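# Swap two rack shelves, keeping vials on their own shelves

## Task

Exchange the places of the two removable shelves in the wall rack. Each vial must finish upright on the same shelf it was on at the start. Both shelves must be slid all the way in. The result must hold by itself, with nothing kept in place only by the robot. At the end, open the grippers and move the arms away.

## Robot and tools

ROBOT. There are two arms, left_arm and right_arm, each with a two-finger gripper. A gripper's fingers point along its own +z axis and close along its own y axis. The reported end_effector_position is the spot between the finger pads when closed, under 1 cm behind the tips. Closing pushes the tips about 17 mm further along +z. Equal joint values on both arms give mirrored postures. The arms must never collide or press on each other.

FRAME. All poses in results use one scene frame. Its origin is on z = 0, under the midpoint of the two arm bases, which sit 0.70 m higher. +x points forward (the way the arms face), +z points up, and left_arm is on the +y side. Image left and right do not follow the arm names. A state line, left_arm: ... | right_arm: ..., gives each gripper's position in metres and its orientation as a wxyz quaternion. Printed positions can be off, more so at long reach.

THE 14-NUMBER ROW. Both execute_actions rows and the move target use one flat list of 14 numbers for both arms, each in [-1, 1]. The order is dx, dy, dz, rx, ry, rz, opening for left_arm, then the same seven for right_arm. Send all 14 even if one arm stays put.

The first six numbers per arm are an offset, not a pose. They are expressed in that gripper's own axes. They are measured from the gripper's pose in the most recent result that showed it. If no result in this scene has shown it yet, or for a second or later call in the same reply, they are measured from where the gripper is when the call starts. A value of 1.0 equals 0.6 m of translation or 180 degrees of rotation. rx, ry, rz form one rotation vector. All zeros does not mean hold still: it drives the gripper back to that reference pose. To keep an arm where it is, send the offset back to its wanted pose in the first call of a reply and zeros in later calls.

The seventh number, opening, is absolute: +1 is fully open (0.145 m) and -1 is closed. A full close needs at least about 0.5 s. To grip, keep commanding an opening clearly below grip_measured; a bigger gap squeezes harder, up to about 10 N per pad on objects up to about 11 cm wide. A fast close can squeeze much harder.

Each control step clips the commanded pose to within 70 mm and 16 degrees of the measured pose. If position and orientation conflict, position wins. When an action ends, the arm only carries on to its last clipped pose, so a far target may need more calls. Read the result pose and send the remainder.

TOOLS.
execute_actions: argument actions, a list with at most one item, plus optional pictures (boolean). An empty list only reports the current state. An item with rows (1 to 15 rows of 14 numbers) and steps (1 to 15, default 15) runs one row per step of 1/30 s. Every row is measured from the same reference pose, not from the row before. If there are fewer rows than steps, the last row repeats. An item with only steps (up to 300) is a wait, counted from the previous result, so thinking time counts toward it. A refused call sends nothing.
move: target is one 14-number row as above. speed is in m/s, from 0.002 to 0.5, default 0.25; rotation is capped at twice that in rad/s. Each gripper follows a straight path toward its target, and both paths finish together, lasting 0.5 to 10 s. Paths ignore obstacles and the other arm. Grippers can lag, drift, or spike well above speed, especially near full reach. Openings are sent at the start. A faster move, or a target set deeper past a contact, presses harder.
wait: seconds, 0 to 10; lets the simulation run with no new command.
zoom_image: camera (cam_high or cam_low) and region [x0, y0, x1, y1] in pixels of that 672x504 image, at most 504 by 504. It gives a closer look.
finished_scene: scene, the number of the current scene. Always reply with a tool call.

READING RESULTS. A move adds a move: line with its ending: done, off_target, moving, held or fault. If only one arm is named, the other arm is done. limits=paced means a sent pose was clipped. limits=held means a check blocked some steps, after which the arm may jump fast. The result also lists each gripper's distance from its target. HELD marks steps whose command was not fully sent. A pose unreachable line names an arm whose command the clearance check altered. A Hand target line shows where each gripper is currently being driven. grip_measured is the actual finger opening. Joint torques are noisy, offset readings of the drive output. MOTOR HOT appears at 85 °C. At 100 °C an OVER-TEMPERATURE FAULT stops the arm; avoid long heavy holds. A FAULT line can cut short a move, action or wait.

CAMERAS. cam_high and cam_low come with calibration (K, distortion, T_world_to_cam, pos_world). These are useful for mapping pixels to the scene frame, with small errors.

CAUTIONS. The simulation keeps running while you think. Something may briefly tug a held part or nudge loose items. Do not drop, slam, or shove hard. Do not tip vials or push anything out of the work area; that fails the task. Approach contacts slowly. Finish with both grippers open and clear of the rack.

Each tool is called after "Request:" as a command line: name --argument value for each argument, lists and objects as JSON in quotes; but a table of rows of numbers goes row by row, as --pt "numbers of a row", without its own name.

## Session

Request:
execute_actions --actions '[]'

Scene clock: 0.00 s of 9600.00 s.
left_arm: end_effector_position=(+0.2704, +0.1511, +0.4485) grip_measured=+1.00 end_effector_quat_wxyz=(+0.007, +0.710, +0.002, +0.704) | right_arm: end_effector_position=(+0.2700, -0.1559, +0.4504) grip_measured=+1.00 end_effector_quat_wxyz=(-0.003, +0.704, -0.009, +0.710)
Joint positions: left_arm=[-0.437  0.329 -0.283  1.812  0.185 -0.27  -0.342  0.145] | right_arm=[-0.442  0.327 -0.271  1.808  0.186 -0.292 -0.347  0.145]
Joint velocities: left_arm=[-0.033 -0.055 -0.002 -0.002  0.037  0.022 -0.007 -0.   ] | right_arm=[ 0.011  0.011 -0.017 -0.017  0.007  0.051 -0.066  0.   ]
Joint torques (N m, as the arm reports them, + toward a larger angle): no reading
Motor temperatures (°C, as the motors report them): left_arm=[30 30 31 32 32 31 30] | right_arm=[29 29 28 31 31 28 29]
Hand target (left_arm): +0.270, +0.151, +0.448; +0.007, +0.710, +0.002, +0.704
Hand target (right_arm): +0.270, -0.156, +0.450; -0.003, +0.704, -0.009, +0.710

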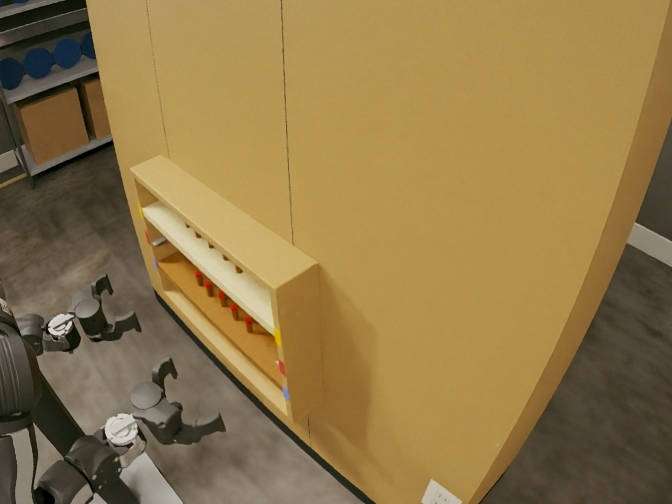

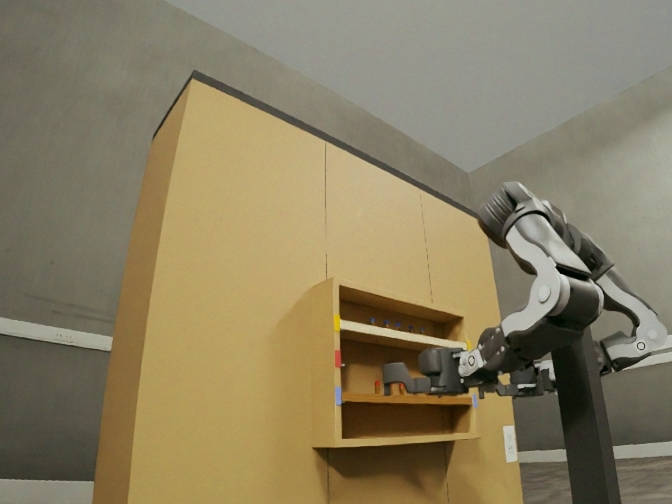

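Request:
zoom_image --camera "cam_high" --region '[120, 140, 330, 430]'

Request:
zoom_image --camera "cam_low" --region '[305, 270, 495, 455]'

Region (120, 140, 330, 430) of cam_high's 672x504 image, scaled by 1.738, with more detail than that image has; it fills the left 365 columns of this view, and the rest is white.

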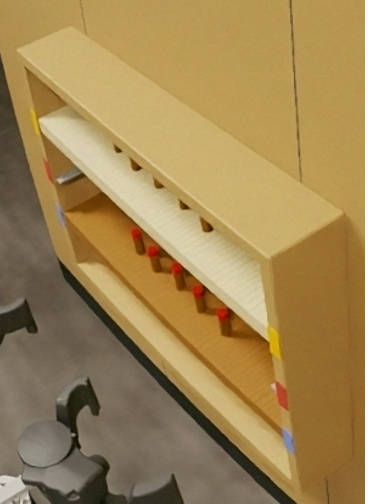

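Region (305, 270, 495, 455) of cam_low's 672x504 image, scaled by 2.653, with more detail than that image has; it fills the top 491 rows of this view, and the rest is white.

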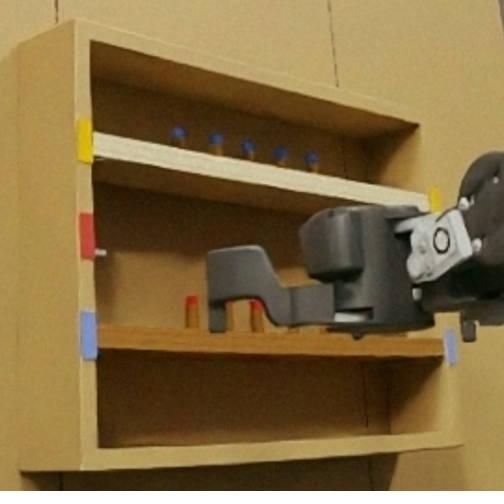

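Request:
move --target '[-0.014,-0.015,0.11,0,0,0.5,-0.45,-0.017,0.0235,0.11,0,0,-0.5,-0.45]' --speed 0.3

Scene clock: 51.13 s of 9600.00 s.
left_arm: end_effector_position=(+0.3360, +0.1622, +0.4407) grip_measured=-0.45 end_effector_quat_wxyz=(+0.497, -0.508, +0.494, -0.501) | right_arm: end_effector_position=(+0.3362, -0.1676, +0.4394) grip_measured=-0.45 end_effector_quat_wxyz=(+0.494, +0.507, +0.493, +0.506)
Joint positions: left_arm=[-0.031  0.514 -0.581  1.565 -0.95   0.498 -0.355  0.042] | right_arm=[-0.042  0.518 -0.554  1.551 -0.943  0.456 -0.371  0.042]
Joint velocities: left_arm=[-0.011 -0.099 -0.007  0.002  0.051  0.007 -0.066 -0.   ] | right_arm=[-0.033 -0.055 -0.002 -0.007  0.037 -0.051  0.037 -0.   ]
Joint torques (N m, as the arm reports them, + toward a larger angle): left_arm=[ 4.18  1.25  1.52  2.67 -0.22  0.02 -0.37] | right_arm=[ 2.79  2.25  1.51  3.83 -0.11  0.22 -0.31]
Motor temperatures (°C, as the motors report them): left_arm=[30 30 31 33 31 31 30] | right_arm=[29 29 28 32 31 28 29]
Hand target (left_arm): +0.336, +0.163, +0.440; +0.497, -0.509, +0.496, -0.498
Hand target (right_arm): +0.336, -0.168, +0.438; +0.494, +0.508, +0.495, +0.503
Off the commanded pose (left_arm): 0.003 m, 1 deg.
Off the commanded pose (right_arm): 0.003 m, 1 deg.
After step 90, 45.17 s passed at rest.
move: done

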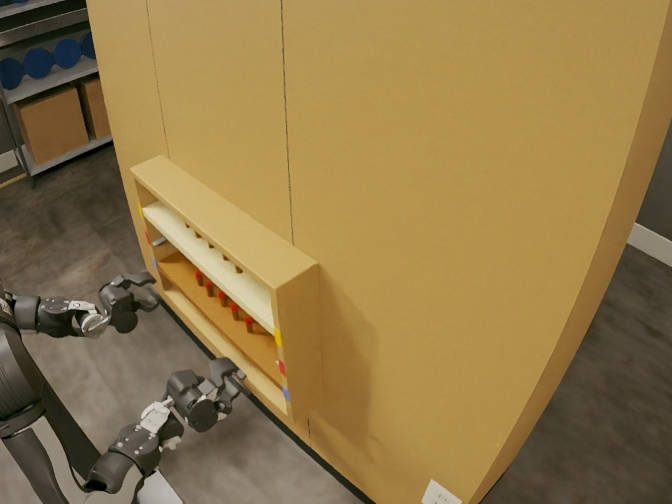

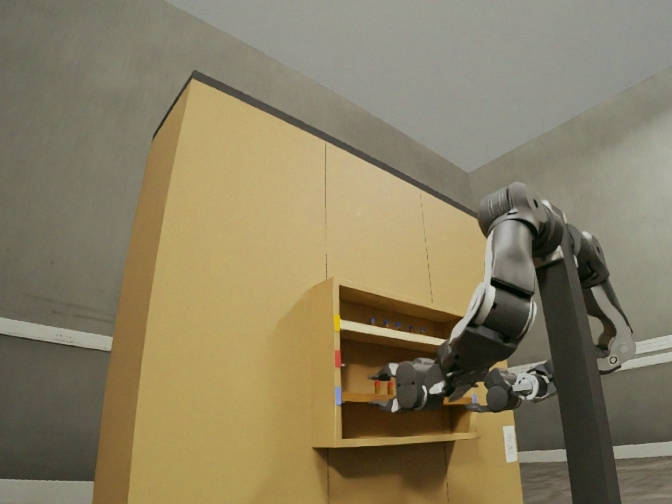

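Request:
move --target '[0.0035,0.003,0.07,0.0013,0.003,0.0057,-0.45,-0.004,0,0.07,0,0.0006,-0.0083,-0.45]' --speed 0.12

Request:
zoom_image --camera "cam_low" --region '[325, 340, 495, 440]'

Request:
zoom_image --camera "cam_high" --region '[130, 220, 310, 420]'

Scene clock: 69.33 s of 9600.00 s.
left_arm: end_effector_position=(+0.3783, +0.1606, +0.4411) grip_measured=-0.45 end_effector_quat_wxyz=(+0.503, -0.499, +0.497, -0.501) | right_arm: end_effector_position=(+0.3786, -0.1703, +0.4420) grip_measured=-0.45 end_effector_quat_wxyz=(+0.502, +0.499, +0.497, +0.502)
Joint positions: left_arm=[ 0.15   0.454 -0.61   1.383 -0.948  0.441 -0.333  0.042] | right_arm=[ 0.14   0.474 -0.582  1.382 -0.94   0.408 -0.337  0.042]
Joint velocities: left_arm=[ 0.011  0.011 -0.002  0.002 -0.037 -0.051 -0.066  0.   ] | right_arm=[ 0.033  0.011  0.002 -0.012 -0.066 -0.066  0.022  0.   ]
Joint torques (N m, as the arm reports them, + toward a larger angle): left_arm=[ 4.91  0.77  1.47  2.71 -0.13 -0.15 -0.4 ] | right_arm=[ 3.44  1.91  1.58  3.77  0.02  0.06 -0.31]
Motor temperatures (°C, as the motors report them): left_arm=[30 30 31 33 32 31 30] | right_arm=[29 29 28 32 31 28 29]
Hand target (left_arm): +0.378, +0.160, +0.439; +0.500, -0.500, +0.500, -0.500
Hand target (right_arm): +0.378, -0.169, +0.440; +0.499, +0.500, +0.500, +0.501
Off the commanded pose (left_arm): 0.002 m, 0 deg.
Off the commanded pose (right_arm): 0.003 m, 1 deg.
After step 90, 14.43 s passed at rest.
move: done

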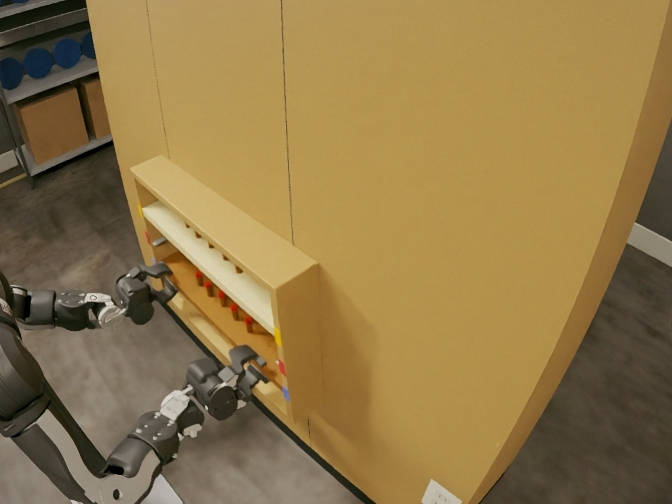

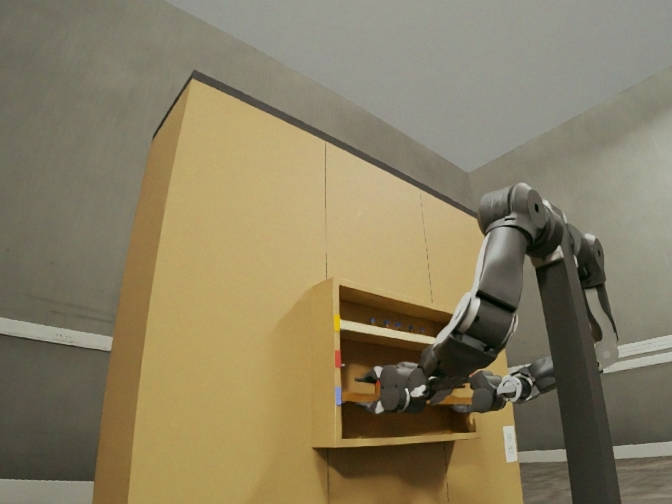

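Region (325, 340, 495, 440) of cam_low's 672x504 image, scaled by 2.965, with more detail than that image has; it fills the top 296 rows of this view, and the rest is white.

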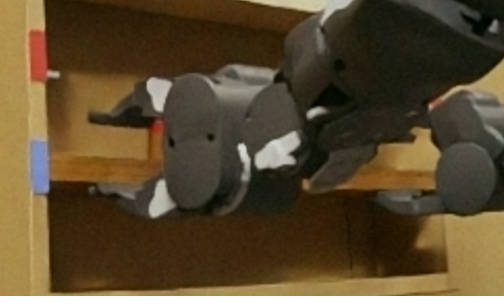

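Region (130, 220, 310, 420) of cam_high's 672x504 image, scaled by 2.520, with more detail than that image has; it fills the left 454 columns of this view, and the rest is white.

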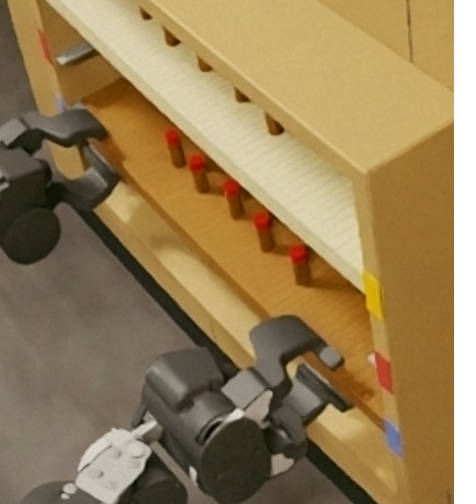

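Request:
move --target '[0,0.019,0,-0.002,0,0,-0.45,0,-0.0205,0,0.002,0,0,-0.45]' --speed 0.05

Request:
move --target '[0,0.002,0.035,0,0,0,-0.45,0,-0.002,0.035,0,0,0,-0.45]' --speed 0.05

Request:
zoom_image --camera "cam_low" --region '[325, 340, 495, 440]'

Request:
zoom_image --camera "cam_high" --region '[130, 220, 310, 420]'

Scene clock: 84.43 s of 9600.00 s.
left_arm: end_effector_position=(+0.3777, +0.1612, +0.4277) grip_measured=-0.45 end_effector_quat_wxyz=(+0.500, -0.503, +0.501, -0.496) | right_arm: end_effector_position=(+0.3779, -0.1709, +0.4279) grip_measured=-0.45 end_effector_quat_wxyz=(+0.499, +0.504, +0.500, +0.498)
Joint positions: left_arm=[ 0.15   0.432 -0.61   1.324 -0.948  0.42  -0.361  0.042] | right_arm=[ 0.141  0.449 -0.582  1.319 -0.94   0.385 -0.368  0.042]
Joint velocities: left_arm=[-0.099 -0.011 -0.007 -0.002  0.037 -0.022 -0.007 -0.   ] | right_arm=[ 0.077  0.011 -0.012 -0.002  0.022 -0.081 -0.022 -0.   ]
Joint torques (N m, as the arm reports them, + toward a larger angle): left_arm=[ 5.8   0.55  1.99  2.74 -0.2  -0.14 -0.74] | right_arm=[ 4.41  1.69  2.07  3.92 -0.06  0.06 -0.6 ]
Motor temperatures (°C, as the motors report them): left_arm=[30 30 31 33 31 31 30] | right_arm=[29 29 28 32 31 28 29]
Hand target (left_arm): +0.379, +0.161, +0.430; +0.501, -0.501, +0.499, -0.499
Hand target (right_arm): +0.379, -0.171, +0.430; +0.501, +0.501, +0.498, +0.501
Off the commanded pose (left_arm): 0.002 m, 1 deg.
Off the commanded pose (right_arm): 0.002 m, 1 deg.
After step 90, 11.40 s passed at rest.
move: done

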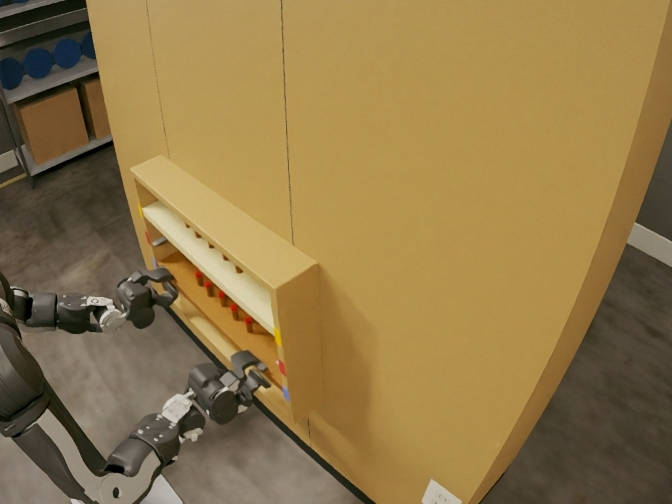

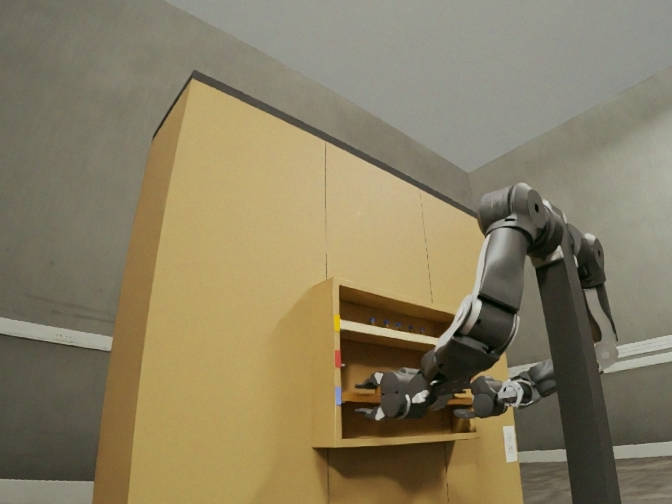

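Scene clock: 85.13 s of 9600.00 s.
left_arm: end_effector_position=(+0.3987, +0.1621, +0.4274) grip_measured=-0.45 end_effector_quat_wxyz=(+0.502, -0.503, +0.499, -0.495) | right_arm: end_effector_position=(+0.3989, -0.1721, +0.4276) grip_measured=-0.45 end_effector_quat_wxyz=(+0.501, +0.504, +0.497, +0.498)
Joint positions: left_arm=[ 0.236  0.392 -0.61   1.215 -0.947  0.383 -0.361  0.042] | right_arm=[ 0.228  0.409 -0.584  1.21  -0.94   0.347 -0.368  0.042]
Joint velocities: left_arm=[ 0.033 -0.033  0.002 -0.012  0.066 -0.051 -0.051 -0.   ] | right_arm=[-0.121 -0.011  0.002  0.007  0.022 -0.007 -0.037  0.   ]
Joint torques (N m, as the arm reports them, + toward a larger angle): left_arm=[ 5.92  0.43  1.32  2.62 -0.14 -0.17 -0.49] | right_arm=[ 4.46  1.62  1.42  3.74  0.    0.06 -0.4 ]
Motor temperatures (°C, as the motors report them): left_arm=[30 30 31 33 31 31 30] | right_arm=[29 29 28 32 31 28 29]
Hand target (left_arm): +0.399, +0.161, +0.427; +0.500, -0.503, +0.501, -0.496
Hand target (right_arm): +0.399, -0.171, +0.427; +0.499, +0.504, +0.499, +0.498
Off the commanded pose (left_arm): 0.001 m, 0 deg.
Off the commanded pose (right_arm): 0.001 m, 0 deg.
move: done

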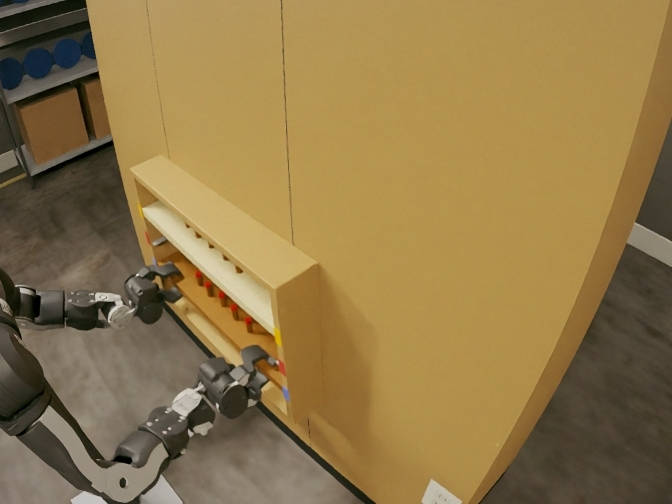

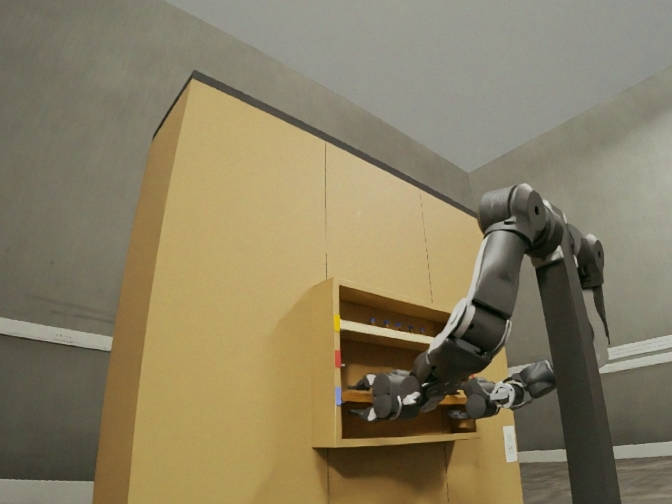

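Region (325, 340, 495, 440) of cam_low's 672x504 image, scaled by 2.965, with more detail than that image has; it fills the top 296 rows of this view, and the rest is white.

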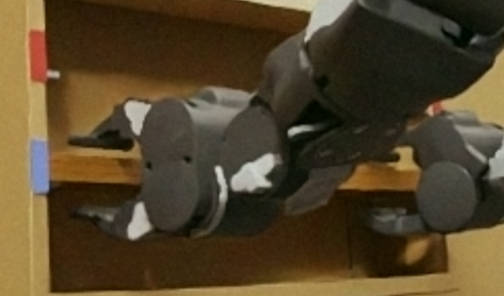

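Region (130, 220, 310, 420) of cam_high's 672x504 image, scaled by 2.520, with more detail than that image has; it fills the left 454 columns of this view, and the rest is white.

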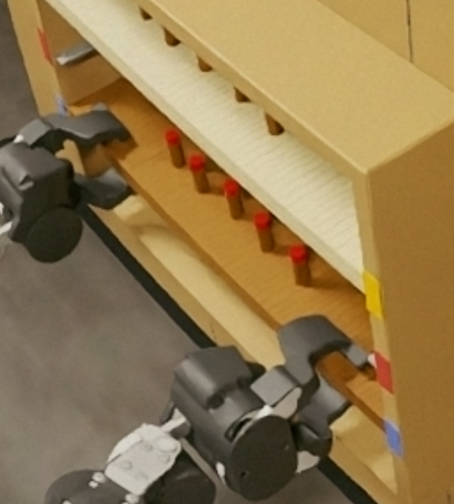

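Request:
move --target '[0.002,-0.006,0.044,0,0.0035,0.001,-0.45,0.002,0.006,0.044,0,-0.003,-0.001,-0.45]' --speed 0.05

Request:
zoom_image --camera "cam_low" --region '[325, 340, 495, 440]'

Request:
zoom_image --camera "cam_high" --region '[130, 220, 310, 420]'

Scene clock: 93.97 s of 9600.00 s.
left_arm: end_effector_position=(+0.4249, +0.1619, +0.4319) grip_measured=-0.45 end_effector_quat_wxyz=(+0.502, -0.500, +0.501, -0.497) | right_arm: end_effector_position=(+0.4251, -0.1717, +0.4323) grip_measured=-0.45 end_effector_quat_wxyz=(+0.506, +0.505, +0.493, +0.496)
Joint positions: left_arm=[ 0.345  0.351 -0.616  1.088 -0.947  0.332 -0.355  0.042] | right_arm=[ 0.339  0.359 -0.592  1.084 -0.94   0.322 -0.362  0.042]
Joint velocities: left_arm=[ 0.099 -0.011 -0.007  0.002 -0.037 -0.037  0.037  0.   ] | right_arm=[ 0.055  0.055  0.002 -0.012 -0.007 -0.037  0.007 -0.   ]
Joint torques (N m, as the arm reports them, + toward a larger angle): left_arm=[ 6.97  0.3   1.31  2.59 -0.11 -0.15 -0.4 ] | right_arm=[ 5.37  1.5   1.24  3.82  0.    0.06 -0.32]
Motor temperatures (°C, as the motors report them): left_arm=[30 30 31 33 31 31 30] | right_arm=[29 29 28 32 31 28 29]
Hand target (left_arm): +0.425, +0.161, +0.431; +0.500, -0.500, +0.503, -0.498
Hand target (right_arm): +0.425, -0.171, +0.431; +0.503, +0.505, +0.496, +0.495
Off the commanded pose (left_arm): 0.001 m, 0 deg.
Off the commanded pose (right_arm): 0.001 m, 0 deg.
After step 90, 5.07 s passed at rest.
move: done

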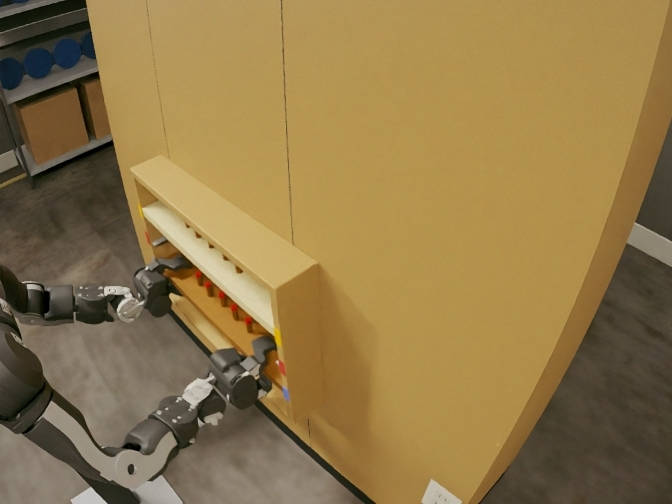

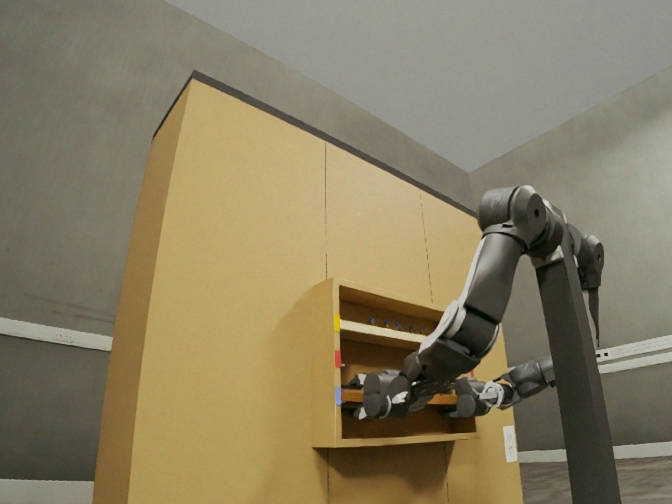

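Region (325, 340, 495, 440) of cam_low's 672x504 image, scaled by 2.965, with more detail than that image has; it fills the top 296 rows of this view, and the rest is white.

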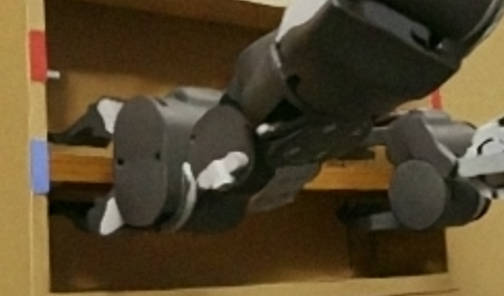

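Region (130, 220, 310, 420) of cam_high's 672x504 image, scaled by 2.520, with more detail than that image has; it fills the left 454 columns of this view, and the rest is white.

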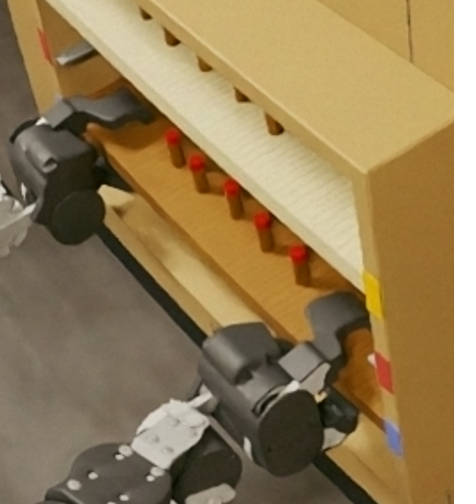

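Request:
execute_actions --actions '[{"rows":[[0,0,0.001,0,0,0,-0.5,0,0,0.001,0,0.002,0,-0.5],[0,0,0.002,0,0,0,-0.53,0,0,0.002,0,0.004,0,-0.53],[0,0,0.003,0,0,0,-0.56,0,0,0.003,0,0.006,0,-0.56],[0,0,0.004,0,0,0,-0.59,0,0,0.004,0,0.007,0,-0.59],[0,0,0.005,0,0,0,-0.62,0,0,0.005,0,0.008,0,-0.62],[0,0,0.005,0,0,0,-0.65,0,0,0.005,0,0.008,0,-0.65],[0,0,0.005,0,0,0,-0.68,0,0,0.005,0,0.008,0,-0.68],[0,0,0.005,0,0,0,-0.71,0,0,0.005,0,0.008,0,-0.71],[0,0,0.005,0,0,0,-0.74,0,0,0.005,0,0.008,0,-0.74],[0,0,0.005,0,0,0,-0.77,0,0,0.005,0,0.008,0,-0.77],[0,0,0.005,0,0,0,-0.8,0,0,0.005,0,0.008,0,-0.8],[0,0,0.005,0,0,0,-0.83,0,0,0.005,0,0.008,0,-0.83],[0,0,0.005,0,0,0,-0.86,0,0,0.005,0,0.008,0,-0.86],[0,0,0.005,0,0,0,-0.88,0,0,0.005,0,0.008,0,-0.88],[0,0,0.005,0,0,0,-0.9,0,0,0.005,0,0.008,0,-0.9]],"steps":15}]' --pictures false

Request:
execute_actions --actions '[{"steps":10}]'

Request:
zoom_image --camera "cam_high" --region '[130, 220, 310, 420]'

Scene clock: 121.73 s of 9600.00 s.
left_arm: end_effector_position=(+0.4273, +0.1626, +0.4312) grip_measured=-0.76 end_effector_quat_wxyz=(+0.501, -0.502, +0.499, -0.497) | right_arm: end_effector_position=(+0.4276, -0.1724, +0.4310) grip_measured=-0.75 end_effector_quat_wxyz=(+0.497, +0.504, +0.498, +0.501)
Joint positions: left_arm=[ 0.356  0.346 -0.616  1.071 -0.94   0.327 -0.357  0.018] | right_arm=[ 0.35   0.365 -0.592  1.065 -0.932  0.284 -0.361  0.019]
Joint velocities: left_arm=[-0.011 -0.055  0.007  0.007 -0.051 -0.022  0.007 -0.   ] | right_arm=[ 0.011 -0.033 -0.022  0.002 -0.095 -0.037  0.022 -0.   ]
Joint torques (N m, as the arm reports them, + toward a larger angle): left_arm=[ 7.36  0.5   1.25  2.64 -0.28 -0.02 -0.55] | right_arm=[ 5.84  1.79  1.24  4.07 -0.17  0.16 -0.51]
Motor temperatures (°C, as the motors report them): left_arm=[31 30 31 33 31 31 30] | right_arm=[30 29 28 32 31 28 29]
Hand target (left_arm): +0.428, +0.162, +0.432; +0.502, -0.500, +0.501, -0.497
Hand target (right_arm): +0.428, -0.172, +0.433; +0.499, +0.499, +0.499, +0.502
Off the commanded pose (left_arm): 0.001 m, 0 deg.
Off the commanded pose (right_arm): 0.002 m, 1 deg.
Steps of this call (steps 1 to 90: nothing new was sent; then 24.27 s passed at rest; steps 91 to 105: all 15 steps of this action). Readings (end_effector_position):
91: left_arm (+0.4249, +0.1620, +0.4317) | right_arm (+0.4251, -0.1714, +0.4322)
92: left_arm (+0.4250, +0.1623, +0.4311) | right_arm (+0.4253, -0.1712, +0.4318)
94: left_arm (+0.4255, +0.1628, +0.4296) | right_arm (+0.4262, -0.1720, +0.4312)
98: left_arm (+0.4271, +0.1626, +0.4309) | right_arm (+0.4276, -0.1723, +0.4319)
105: the state above

Scene clock: 122.07 s of 9600.00 s.
left_arm: end_effector_position=(+0.4273, +0.1626, +0.4312) grip_measured=-0.76 end_effector_quat_wxyz=(+0.501, -0.502, +0.499, -0.497) | right_arm: end_effector_position=(+0.4276, -0.1724, +0.4310) grip_measured=-0.75 end_effector_quat_wxyz=(+0.497, +0.504, +0.498, +0.501)
Joint positions: left_arm=[ 0.356  0.346 -0.616  1.071 -0.94   0.327 -0.357  0.018] | right_arm=[ 0.35   0.365 -0.592  1.065 -0.932  0.284 -0.361  0.019]
Joint velocities: left_arm=[-0.055 -0.011 -0.022 -0.007  0.037 -0.11   0.051  0.   ] | right_arm=[-0.033  0.011  0.002  0.007  0.081 -0.007  0.007 -0.   ]
Joint torques (N m, as the arm reports them, + toward a larger angle): left_arm=[ 7.37  0.49  1.25  2.64 -0.29 -0.05 -0.52] | right_arm=[ 5.83  1.8   1.24  4.07 -0.15  0.16 -0.52]
Motor temperatures (°C, as the motors report them): left_arm=[31 30 31 33 31 31 30] | right_arm=[30 29 28 32 31 28 29]
Hand target (left_arm): +0.428, +0.162, +0.432; +0.502, -0.500, +0.501, -0.497
Hand target (right_arm): +0.428, -0.172, +0.433; +0.499, +0.499, +0.499, +0.502
Off the commanded pose (left_arm): 0.001 m, 0 deg.
Off the commanded pose (right_arm): 0.002 m, 1 deg.
Steps of this call (steps 1 to 10: nothing new was sent). Readings (end_effector_position):
1: left_arm (+0.4273, +0.1626, +0.4312) | right_arm (+0.4276, -0.1724, +0.4310)
2: left_arm (+0.4273, +0.1626, +0.4312) | right_arm (+0.4276, -0.1724, +0.4310)
4: left_arm (+0.4273, +0.1626, +0.4312) | right_arm (+0.4276, -0.1724, +0.4310)
8: left_arm (+0.4273, +0.1626, +0.4312) | right_arm (+0.4276, -0.1724, +0.4310)
10: the state above

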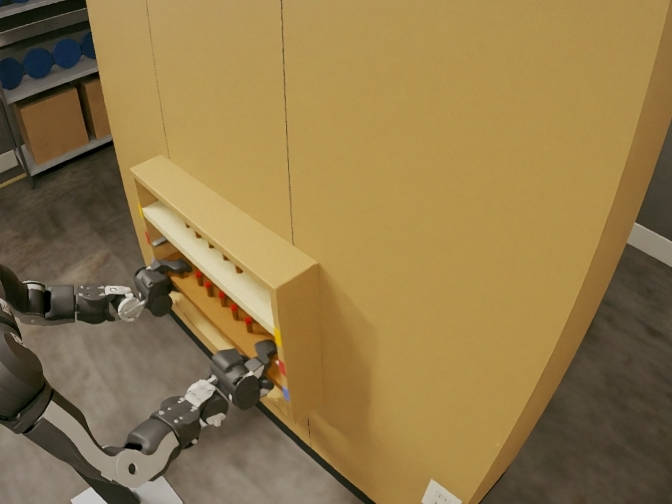

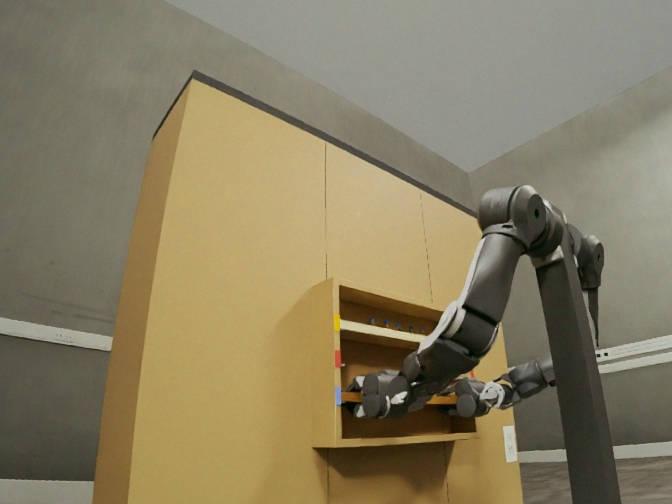

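Region (130, 220, 310, 420) of cam_high's 672x504 image, scaled by 2.520, with more detail than that image has; it fills the left 454 columns of this view, and the rest is white.

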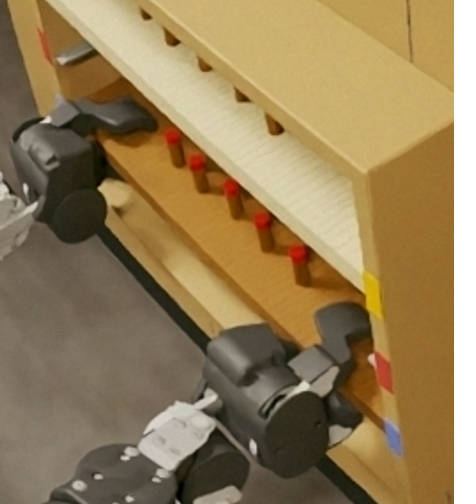

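Request:
execute_actions --actions '[{"rows":[[0,-0.002,0,0.001,0,0.0002,-1,0,0.003,0,-0.001,0,-0.0002,-1],[0,-0.003,0,0.002,0,0.0003,-1,0,0.004,0,-0.002,0,-0.0003,-1],[0,-0.0045,0,0.003,0,0.0005,-1,0,0.0055,0,-0.003,0,-0.0005,-1],[0,-0.006,0,0.004,0,0.0006,-1,0,0.007,0,-0.004,0,-0.0006,-1],[0,-0.0075,0,0.005,0,0.0008,-1,0,0.008,0,-0.005,0,-0.0008,-1],[0,-0.009,0,0.006,0,0.001,-1,0,0.0095,0,-0.006,0,-0.001,-1],[0,-0.0105,0,0.007,0,0.0011,-1,0,0.011,0,-0.007,0,-0.0011,-1],[0,-0.012,0,0.008,0,0.0013,-1,0,0.0125,0,-0.008,0,-0.0013,-1],[0,-0.0135,0,0.009,0,0.0014,-1,0,0.014,0,-0.009,0,-0.0014,-1],[0,-0.015,0,0.010,0,0.0016,-1,0,0.0155,0,-0.010,0,-0.0016,-1],[0,-0.0165,0,0.011,0,0.0017,-1,0,0.017,0,-0.011,0,-0.0017,-1],[0,-0.018,0,0.0115,0,0.0018,-1,0,0.0185,0,-0.0115,0,-0.0018,-1],[0,-0.0195,0,0.012,0,0.002,-1,0,0.02,0,-0.012,0,-0.002,-1],[0,-0.021,0,0.0125,0,0.002,-1,0,0.021,0,-0.0125,0,-0.002,-1],[0,-0.022,0,0.013,0,0.002,-1,0,0.022,0,-0.013,0,-0.002,-1]],"steps":15}]' --pictures false

Request:
execute_actions --actions '[{"steps":8}]' --pictures false

Scene clock: 145.70 s of 9600.00 s.
left_arm: end_effector_position=(+0.4265, +0.1625, +0.4382) grip_measured=-0.76 end_effector_quat_wxyz=(+0.504, -0.499, +0.494, -0.503) | right_arm: end_effector_position=(+0.4269, -0.1725, +0.4378) grip_measured=-0.76 end_effector_quat_wxyz=(+0.499, +0.501, +0.493, +0.506)
Joint positions: left_arm=[ 0.35   0.357 -0.616  1.102 -0.935  0.336 -0.357  0.018] | right_arm=[ 0.345  0.376 -0.592  1.097 -0.925  0.294 -0.359  0.018]
Joint velocities: left_arm=[ 0.099 -0.011 -0.012  0.046  0.081  0.066 -0.037  0.   ] | right_arm=[-0.055 -0.055 -0.017  0.066  0.037 -0.022  0.022  0.   ]
Joint torques (N m, as the arm reports them, + toward a larger angle): left_arm=[ 7.15  1.11  1.87  4.68 -0.51  0.07 -0.87] | right_arm=[ 5.66  2.29  1.94  5.85 -0.29  0.3  -0.75]
Motor temperatures (°C, as the motors report them): left_arm=[31 30 31 33 31 31 30] | right_arm=[30 29 28 32 31 28 29]
Hand target (left_arm): +0.427, +0.162, +0.444; +0.512, -0.491, +0.491, -0.506
Hand target (right_arm): +0.428, -0.172, +0.444; +0.508, +0.492, +0.490, +0.510
Off the commanded pose (left_arm): 0.006 m, 2 deg.
Off the commanded pose (right_arm): 0.006 m, 2 deg.
Steps of this call (steps 1 to 90: nothing new was sent; then 20.13 s passed at rest; steps 91 to 105: all 15 steps of this action). Readings (end_effector_position):
91: left_arm (+0.4274, +0.1626, +0.4314) | right_arm (+0.4275, -0.1723, +0.4310)
92: left_arm (+0.4274, +0.1625, +0.4314) | right_arm (+0.4275, -0.1724, +0.4311)
94: left_arm (+0.4272, +0.1624, +0.4316) | right_arm (+0.4272, -0.1725, +0.4312)
98: left_arm (+0.4264, +0.1624, +0.4321) | right_arm (+0.4267, -0.1726, +0.4321)
105: the state above

Scene clock: 145.97 s of 9600.00 s.
left_arm: end_effector_position=(+0.4265, +0.1625, +0.4386) grip_measured=-0.76 end_effector_quat_wxyz=(+0.504, -0.499, +0.494, -0.503) | right_arm: end_effector_position=(+0.4269, -0.1724, +0.4381) grip_measured=-0.76 end_effector_quat_wxyz=(+0.500, +0.501, +0.493, +0.507)
Joint positions: left_arm=[ 0.35   0.357 -0.616  1.104 -0.935  0.337 -0.357  0.018] | right_arm=[ 0.345  0.376 -0.592  1.098 -0.925  0.294 -0.359  0.018]
Joint velocities: left_arm=[-0.033  0.011 -0.007  0.007 -0.007 -0.037 -0.081 -0.   ] | right_arm=[ 0.033 -0.055  0.012 -0.007 -0.066  0.095 -0.051 -0.   ]
Joint torques (N m, as the arm reports them, + toward a larger angle): left_arm=[ 7.3   1.04  1.95  4.52 -0.51  0.1  -0.88] | right_arm=[ 5.67  2.27  1.95  5.74 -0.3   0.33 -0.76]
Motor temperatures (°C, as the motors report them): left_arm=[31 30 31 33 31 31 30] | right_arm=[30 29 28 32 31 28 29]
Hand target (left_arm): +0.427, +0.162, +0.444; +0.512, -0.491, +0.490, -0.506
Hand target (right_arm): +0.428, -0.172, +0.444; +0.508, +0.492, +0.490, +0.510
Off the commanded pose (left_arm): 0.006 m, 1 deg.
Off the commanded pose (right_arm): 0.006 m, 2 deg.
Steps of this call (steps 1 to 8: nothing new was sent). Readings (end_effector_position):
1: left_arm (+0.4265, +0.1625, +0.4386) | right_arm (+0.4269, -0.1723, +0.4381)
2: left_arm (+0.4265, +0.1625, +0.4386) | right_arm (+0.4269, -0.1724, +0.4381)
4: left_arm (+0.4265, +0.1625, +0.4386) | right_arm (+0.4269, -0.1724, +0.4381)
8: the state above

Request:
execute_actions --actions '[{"rows":[[0,-0.0095,-0.0005,0.0073,0,0.003,-1,0,0.01,-0.0005,-0.0073,0,-0.0035,-1],[0,-0.0095,-0.0018,0.0073,0,0.003,-1,0,0.01,-0.0018,-0.0073,0,-0.0035,-1],[0,-0.0095,-0.004,0.0073,0,0.003,-1,0,0.01,-0.004,-0.0073,0,-0.0035,-1],[0,-0.0095,-0.007,0.0073,0,0.003,-1,0,0.01,-0.007,-0.0073,0,-0.0035,-1],[0,-0.0095,-0.0107,0.0073,0,0.003,-1,0,0.01,-0.0107,-0.0073,0,-0.0035,-1],[0,-0.0096,-0.015,0.0073,0,0.003,-1,0,0.0101,-0.015,-0.0073,0,-0.0035,-1],[0,-0.0097,-0.0199,0.0073,0,0.003,-1,0,0.0102,-0.0199,-0.0073,0,-0.0035,-1],[0,-0.0098,-0.0253,0.0073,0,0.003,-1,0,0.0103,-0.0253,-0.0073,0,-0.0035,-1],[0,-0.0099,-0.0311,0.0073,0,0.003,-1,0,0.0104,-0.0311,-0.0073,0,-0.0035,-1],[0,-0.01,-0.0373,0.0073,0,0.003,-1,0,0.0105,-0.0373,-0.0073,0,-0.0035,-1],[0,-0.0101,-0.0439,0.0073,0,0.003,-1,0,0.0106,-0.0439,-0.0073,0,-0.0035,-1],[0,-0.0102,-0.0507,0.0073,0,0.003,-1,0,0.0107,-0.0507,-0.0073,0,-0.0035,-1],[0,-0.0103,-0.0577,0.0073,0,0.003,-1,0,0.0108,-0.0577,-0.0073,0,-0.0035,-1],[0,-0.0104,-0.0648,0.0073,0,0.003,-1,0,0.0109,-0.0648,-0.0073,0,-0.0035,-1],[0,-0.0105,-0.072,0.0073,0,0.003,-1,0,0.011,-0.072,-0.0073,0,-0.0035,-1]],"steps":15}]' --pictures false

Request:
execute_actions --actions '[{"rows":[[0,-0.012,-0.0112,0.009,0,0.003,-1,0,0.012,-0.0112,-0.009,0,-0.003,-1],[0,-0.012,-0.0183,0.009,0,0.003,-1,0,0.012,-0.0183,-0.009,0,-0.003,-1],[0,-0.012,-0.0253,0.009,0,0.003,-1,0,0.012,-0.0253,-0.009,0,-0.003,-1],[0,-0.012,-0.0321,0.009,0,0.003,-1,0,0.012,-0.0321,-0.009,0,-0.003,-1],[0,-0.012,-0.0387,0.009,0,0.003,-1,0,0.012,-0.0387,-0.009,0,-0.003,-1],[0,-0.012,-0.0449,0.009,0,0.003,-1,0,0.012,-0.0449,-0.009,0,-0.003,-1],[0,-0.012,-0.0507,0.009,0,0.003,-1,0,0.012,-0.0507,-0.009,0,-0.003,-1],[0,-0.012,-0.0561,0.009,0,0.003,-1,0,0.012,-0.0561,-0.009,0,-0.003,-1],[0,-0.012,-0.061,0.009,0,0.003,-1,0,0.012,-0.061,-0.009,0,-0.003,-1],[0,-0.012,-0.0653,0.009,0,0.003,-1,0,0.012,-0.0653,-0.009,0,-0.003,-1],[0,-0.012,-0.069,0.009,0,0.003,-1,0,0.012,-0.069,-0.009,0,-0.003,-1],[0,-0.012,-0.072,0.009,0,0.003,-1,0,0.012,-0.072,-0.009,0,-0.003,-1],[0,-0.012,-0.0742,0.009,0,0.003,-1,0,0.012,-0.0742,-0.009,0,-0.003,-1],[0,-0.012,-0.0755,0.009,0,0.003,-1,0,0.012,-0.0755,-0.009,0,-0.003,-1],[0,-0.012,-0.076,0.009,0,0.003,-1,0,0.012,-0.076,-0.009,0,-0.003,-1]],"steps":15}]' --pictures false

Request:
execute_actions --actions '[{"steps":8}]'

Request:
zoom_image --camera "cam_high" --region '[100, 200, 310, 440]'

Scene clock: 226.63 s of 9600.00 s.
left_arm: end_effector_position=(+0.3826, +0.1629, +0.4349) grip_measured=-0.76 end_effector_quat_wxyz=(+0.501, -0.502, +0.497, -0.500) | right_arm: end_effector_position=(+0.3833, -0.1727, +0.4352) grip_measured=-0.76 end_effector_quat_wxyz=(+0.497, +0.502, +0.498, +0.503)
Joint positions: left_arm=[ 0.171  0.445 -0.616  1.333 -0.931  0.42  -0.355  0.018] | right_arm=[ 0.163  0.467 -0.59   1.33  -0.918  0.379 -0.355  0.018]
Joint velocities: left_arm=[-0.516  0.187  0.002  0.554 -0.066  0.271 -0.11  -0.   ] | right_arm=[-0.495  0.165  0.022  0.584 -0.022  0.271 -0.081 -0.   ]
Joint torques (N m, as the arm reports them, + toward a larger angle): left_arm=[ 6.91  0.76  2.43  4.46 -0.65 -0.11 -0.91] | right_arm=[ 5.3   2.02  2.97  5.75 -0.37  0.08 -0.79]
Motor temperatures (°C, as the motors report them): left_arm=[31 30 31 34 32 31 31] | right_arm=[30 29 28 33 31 28 30]
Hand target (left_arm): +0.383, +0.163, +0.444; +0.512, -0.491, +0.490, -0.506
Hand target (right_arm): +0.384, -0.173, +0.444; +0.509, +0.492, +0.490, +0.509
Off the commanded pose (left_arm): 0.009 m, 2 deg.
Off the commanded pose (right_arm): 0.009 m, 2 deg.
Steps of this call (steps 1 to 90: nothing new was sent; then 77.17 s passed at rest; steps 91 to 105: all 15 steps of this action). Readings (end_effector_position):
91: left_arm (+0.4260, +0.1626, +0.4385) | right_arm (+0.4264, -0.1724, +0.4385)
92: left_arm (+0.4250, +0.1626, +0.4386) | right_arm (+0.4254, -0.1726, +0.4388)
94: left_arm (+0.4220, +0.1623, +0.4383) | right_arm (+0.4226, -0.1726, +0.4385)
98: left_arm (+0.4107, +0.1628, +0.4369) | right_arm (+0.4113, -0.1723, +0.4372)
105: the state above

Scene clock: 227.13 s of 9600.00 s.
left_arm: end_effector_position=(+0.3355, +0.1634, +0.4325) grip_measured=-0.76 end_effector_quat_wxyz=(+0.498, -0.505, +0.500, -0.497) | right_arm: end_effector_position=(+0.3365, -0.1730, +0.4332) grip_measured=-0.76 end_effector_quat_wxyz=(+0.495, +0.505, +0.500, +0.499)
Joint positions: left_arm=[-0.017  0.523 -0.612  1.525 -0.929  0.499 -0.391  0.018] | right_arm=[-0.028  0.545 -0.581  1.524 -0.916  0.457 -0.391  0.018]
Joint velocities: left_arm=[ 0.055 -0.033 -0.002  0.027 -0.095  0.022 -0.051 -0.   ] | right_arm=[-0.011 -0.033  0.007  0.032 -0.007  0.051 -0.081  0.   ]
Joint torques (N m, as the arm reports them, + toward a larger angle): left_arm=[ 4.5   1.78  2.65  4.95 -0.69  0.01 -1.09] | right_arm=[ 3.06  2.74  3.08  6.22 -0.43  0.23 -0.91]
Motor temperatures (°C, as the motors report them): left_arm=[31 30 31 34 32 31 31] | right_arm=[30 29 28 33 31 28 30]
Hand target (left_arm): +0.337, +0.164, +0.441; +0.510, -0.493, +0.493, -0.504
Hand target (right_arm): +0.338, -0.173, +0.442; +0.507, +0.493, +0.493, +0.507
Off the commanded pose (left_arm): 0.010 m, 2 deg.
Off the commanded pose (right_arm): 0.009 m, 2 deg.
Steps of this call (steps 1 to 15: all 15 steps of this action). Readings (end_effector_position):
1: left_arm (+0.3769, +0.1630, +0.4348) | right_arm (+0.3778, -0.1726, +0.4353)
2: left_arm (+0.3709, +0.1632, +0.4342) | right_arm (+0.3717, -0.1728, +0.4347)
4: left_arm (+0.3618, +0.1632, +0.4313) | right_arm (+0.3627, -0.1726, +0.4313)
8: left_arm (+0.3481, +0.1631, +0.4325) | right_arm (+0.3492, -0.1730, +0.4334)
15: the state above

Scene clock: 227.40 s of 9600.00 s.
left_arm: end_effector_position=(+0.3355, +0.1634, +0.4330) grip_measured=-0.76 end_effector_quat_wxyz=(+0.499, -0.505, +0.499, -0.498) | right_arm: end_effector_position=(+0.3366, -0.1730, +0.4338) grip_measured=-0.76 end_effector_quat_wxyz=(+0.496, +0.504, +0.500, +0.500)
Joint positions: left_arm=[-0.017  0.523 -0.612  1.526 -0.929  0.5   -0.393  0.018] | right_arm=[-0.028  0.545 -0.58   1.525 -0.916  0.458 -0.393  0.018]
Joint velocities: left_arm=[-0.055  0.033  0.002  0.017 -0.007 -0.051 -0.007  0.   ] | right_arm=[-0.011 -0.011  0.012 -0.002  0.022  0.037  0.007  0.   ]
Joint torques (N m, as the arm reports them, + toward a larger angle): left_arm=[ 4.52  1.69  2.57  4.86 -0.69  0.02 -1.11] | right_arm=[ 3.09  2.73  2.98  6.14 -0.42  0.23 -0.91]
Motor temperatures (°C, as the motors report them): left_arm=[31 30 31 34 32 31 31] | right_arm=[30 29 28 33 31 28 30]
Hand target (left_arm): +0.337, +0.164, +0.441; +0.510, -0.493, +0.492, -0.504
Hand target (right_arm): +0.338, -0.173, +0.442; +0.507, +0.493, +0.493, +0.507
Off the commanded pose (left_arm): 0.009 m, 2 deg.
Off the commanded pose (right_arm): 0.009 m, 2 deg.
Steps of this call (steps 1 to 8: nothing new was sent). Readings (end_effector_position):
1: left_arm (+0.3355, +0.1634, +0.4329) | right_arm (+0.3366, -0.1731, +0.4336)
2: left_arm (+0.3355, +0.1634, +0.4330) | right_arm (+0.3366, -0.1730, +0.4338)
4: left_arm (+0.3355, +0.1634, +0.4330) | right_arm (+0.3366, -0.1730, +0.4338)
8: the state above

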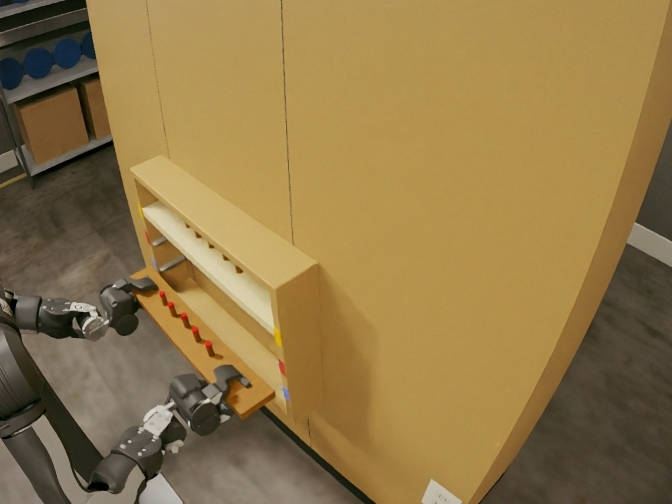

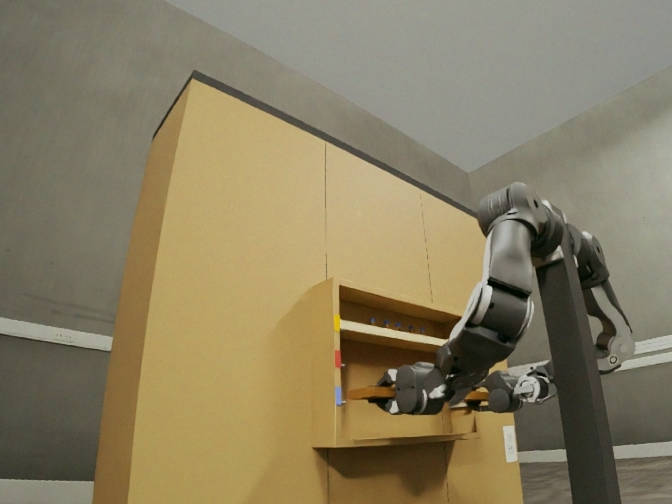

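Region (100, 200, 310, 440) of cam_high's 672x504 image, scaled by 2.100, with more detail than that image has; it fills the left 441 columns of this view, and the rest is white.

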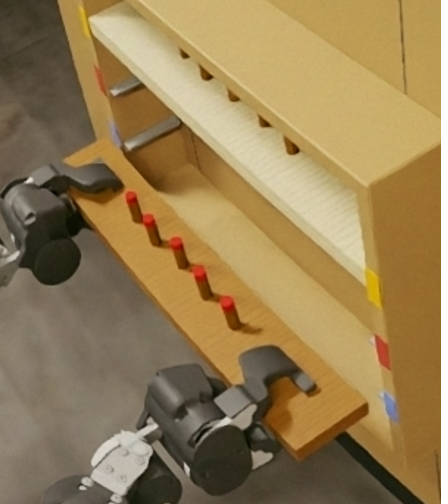

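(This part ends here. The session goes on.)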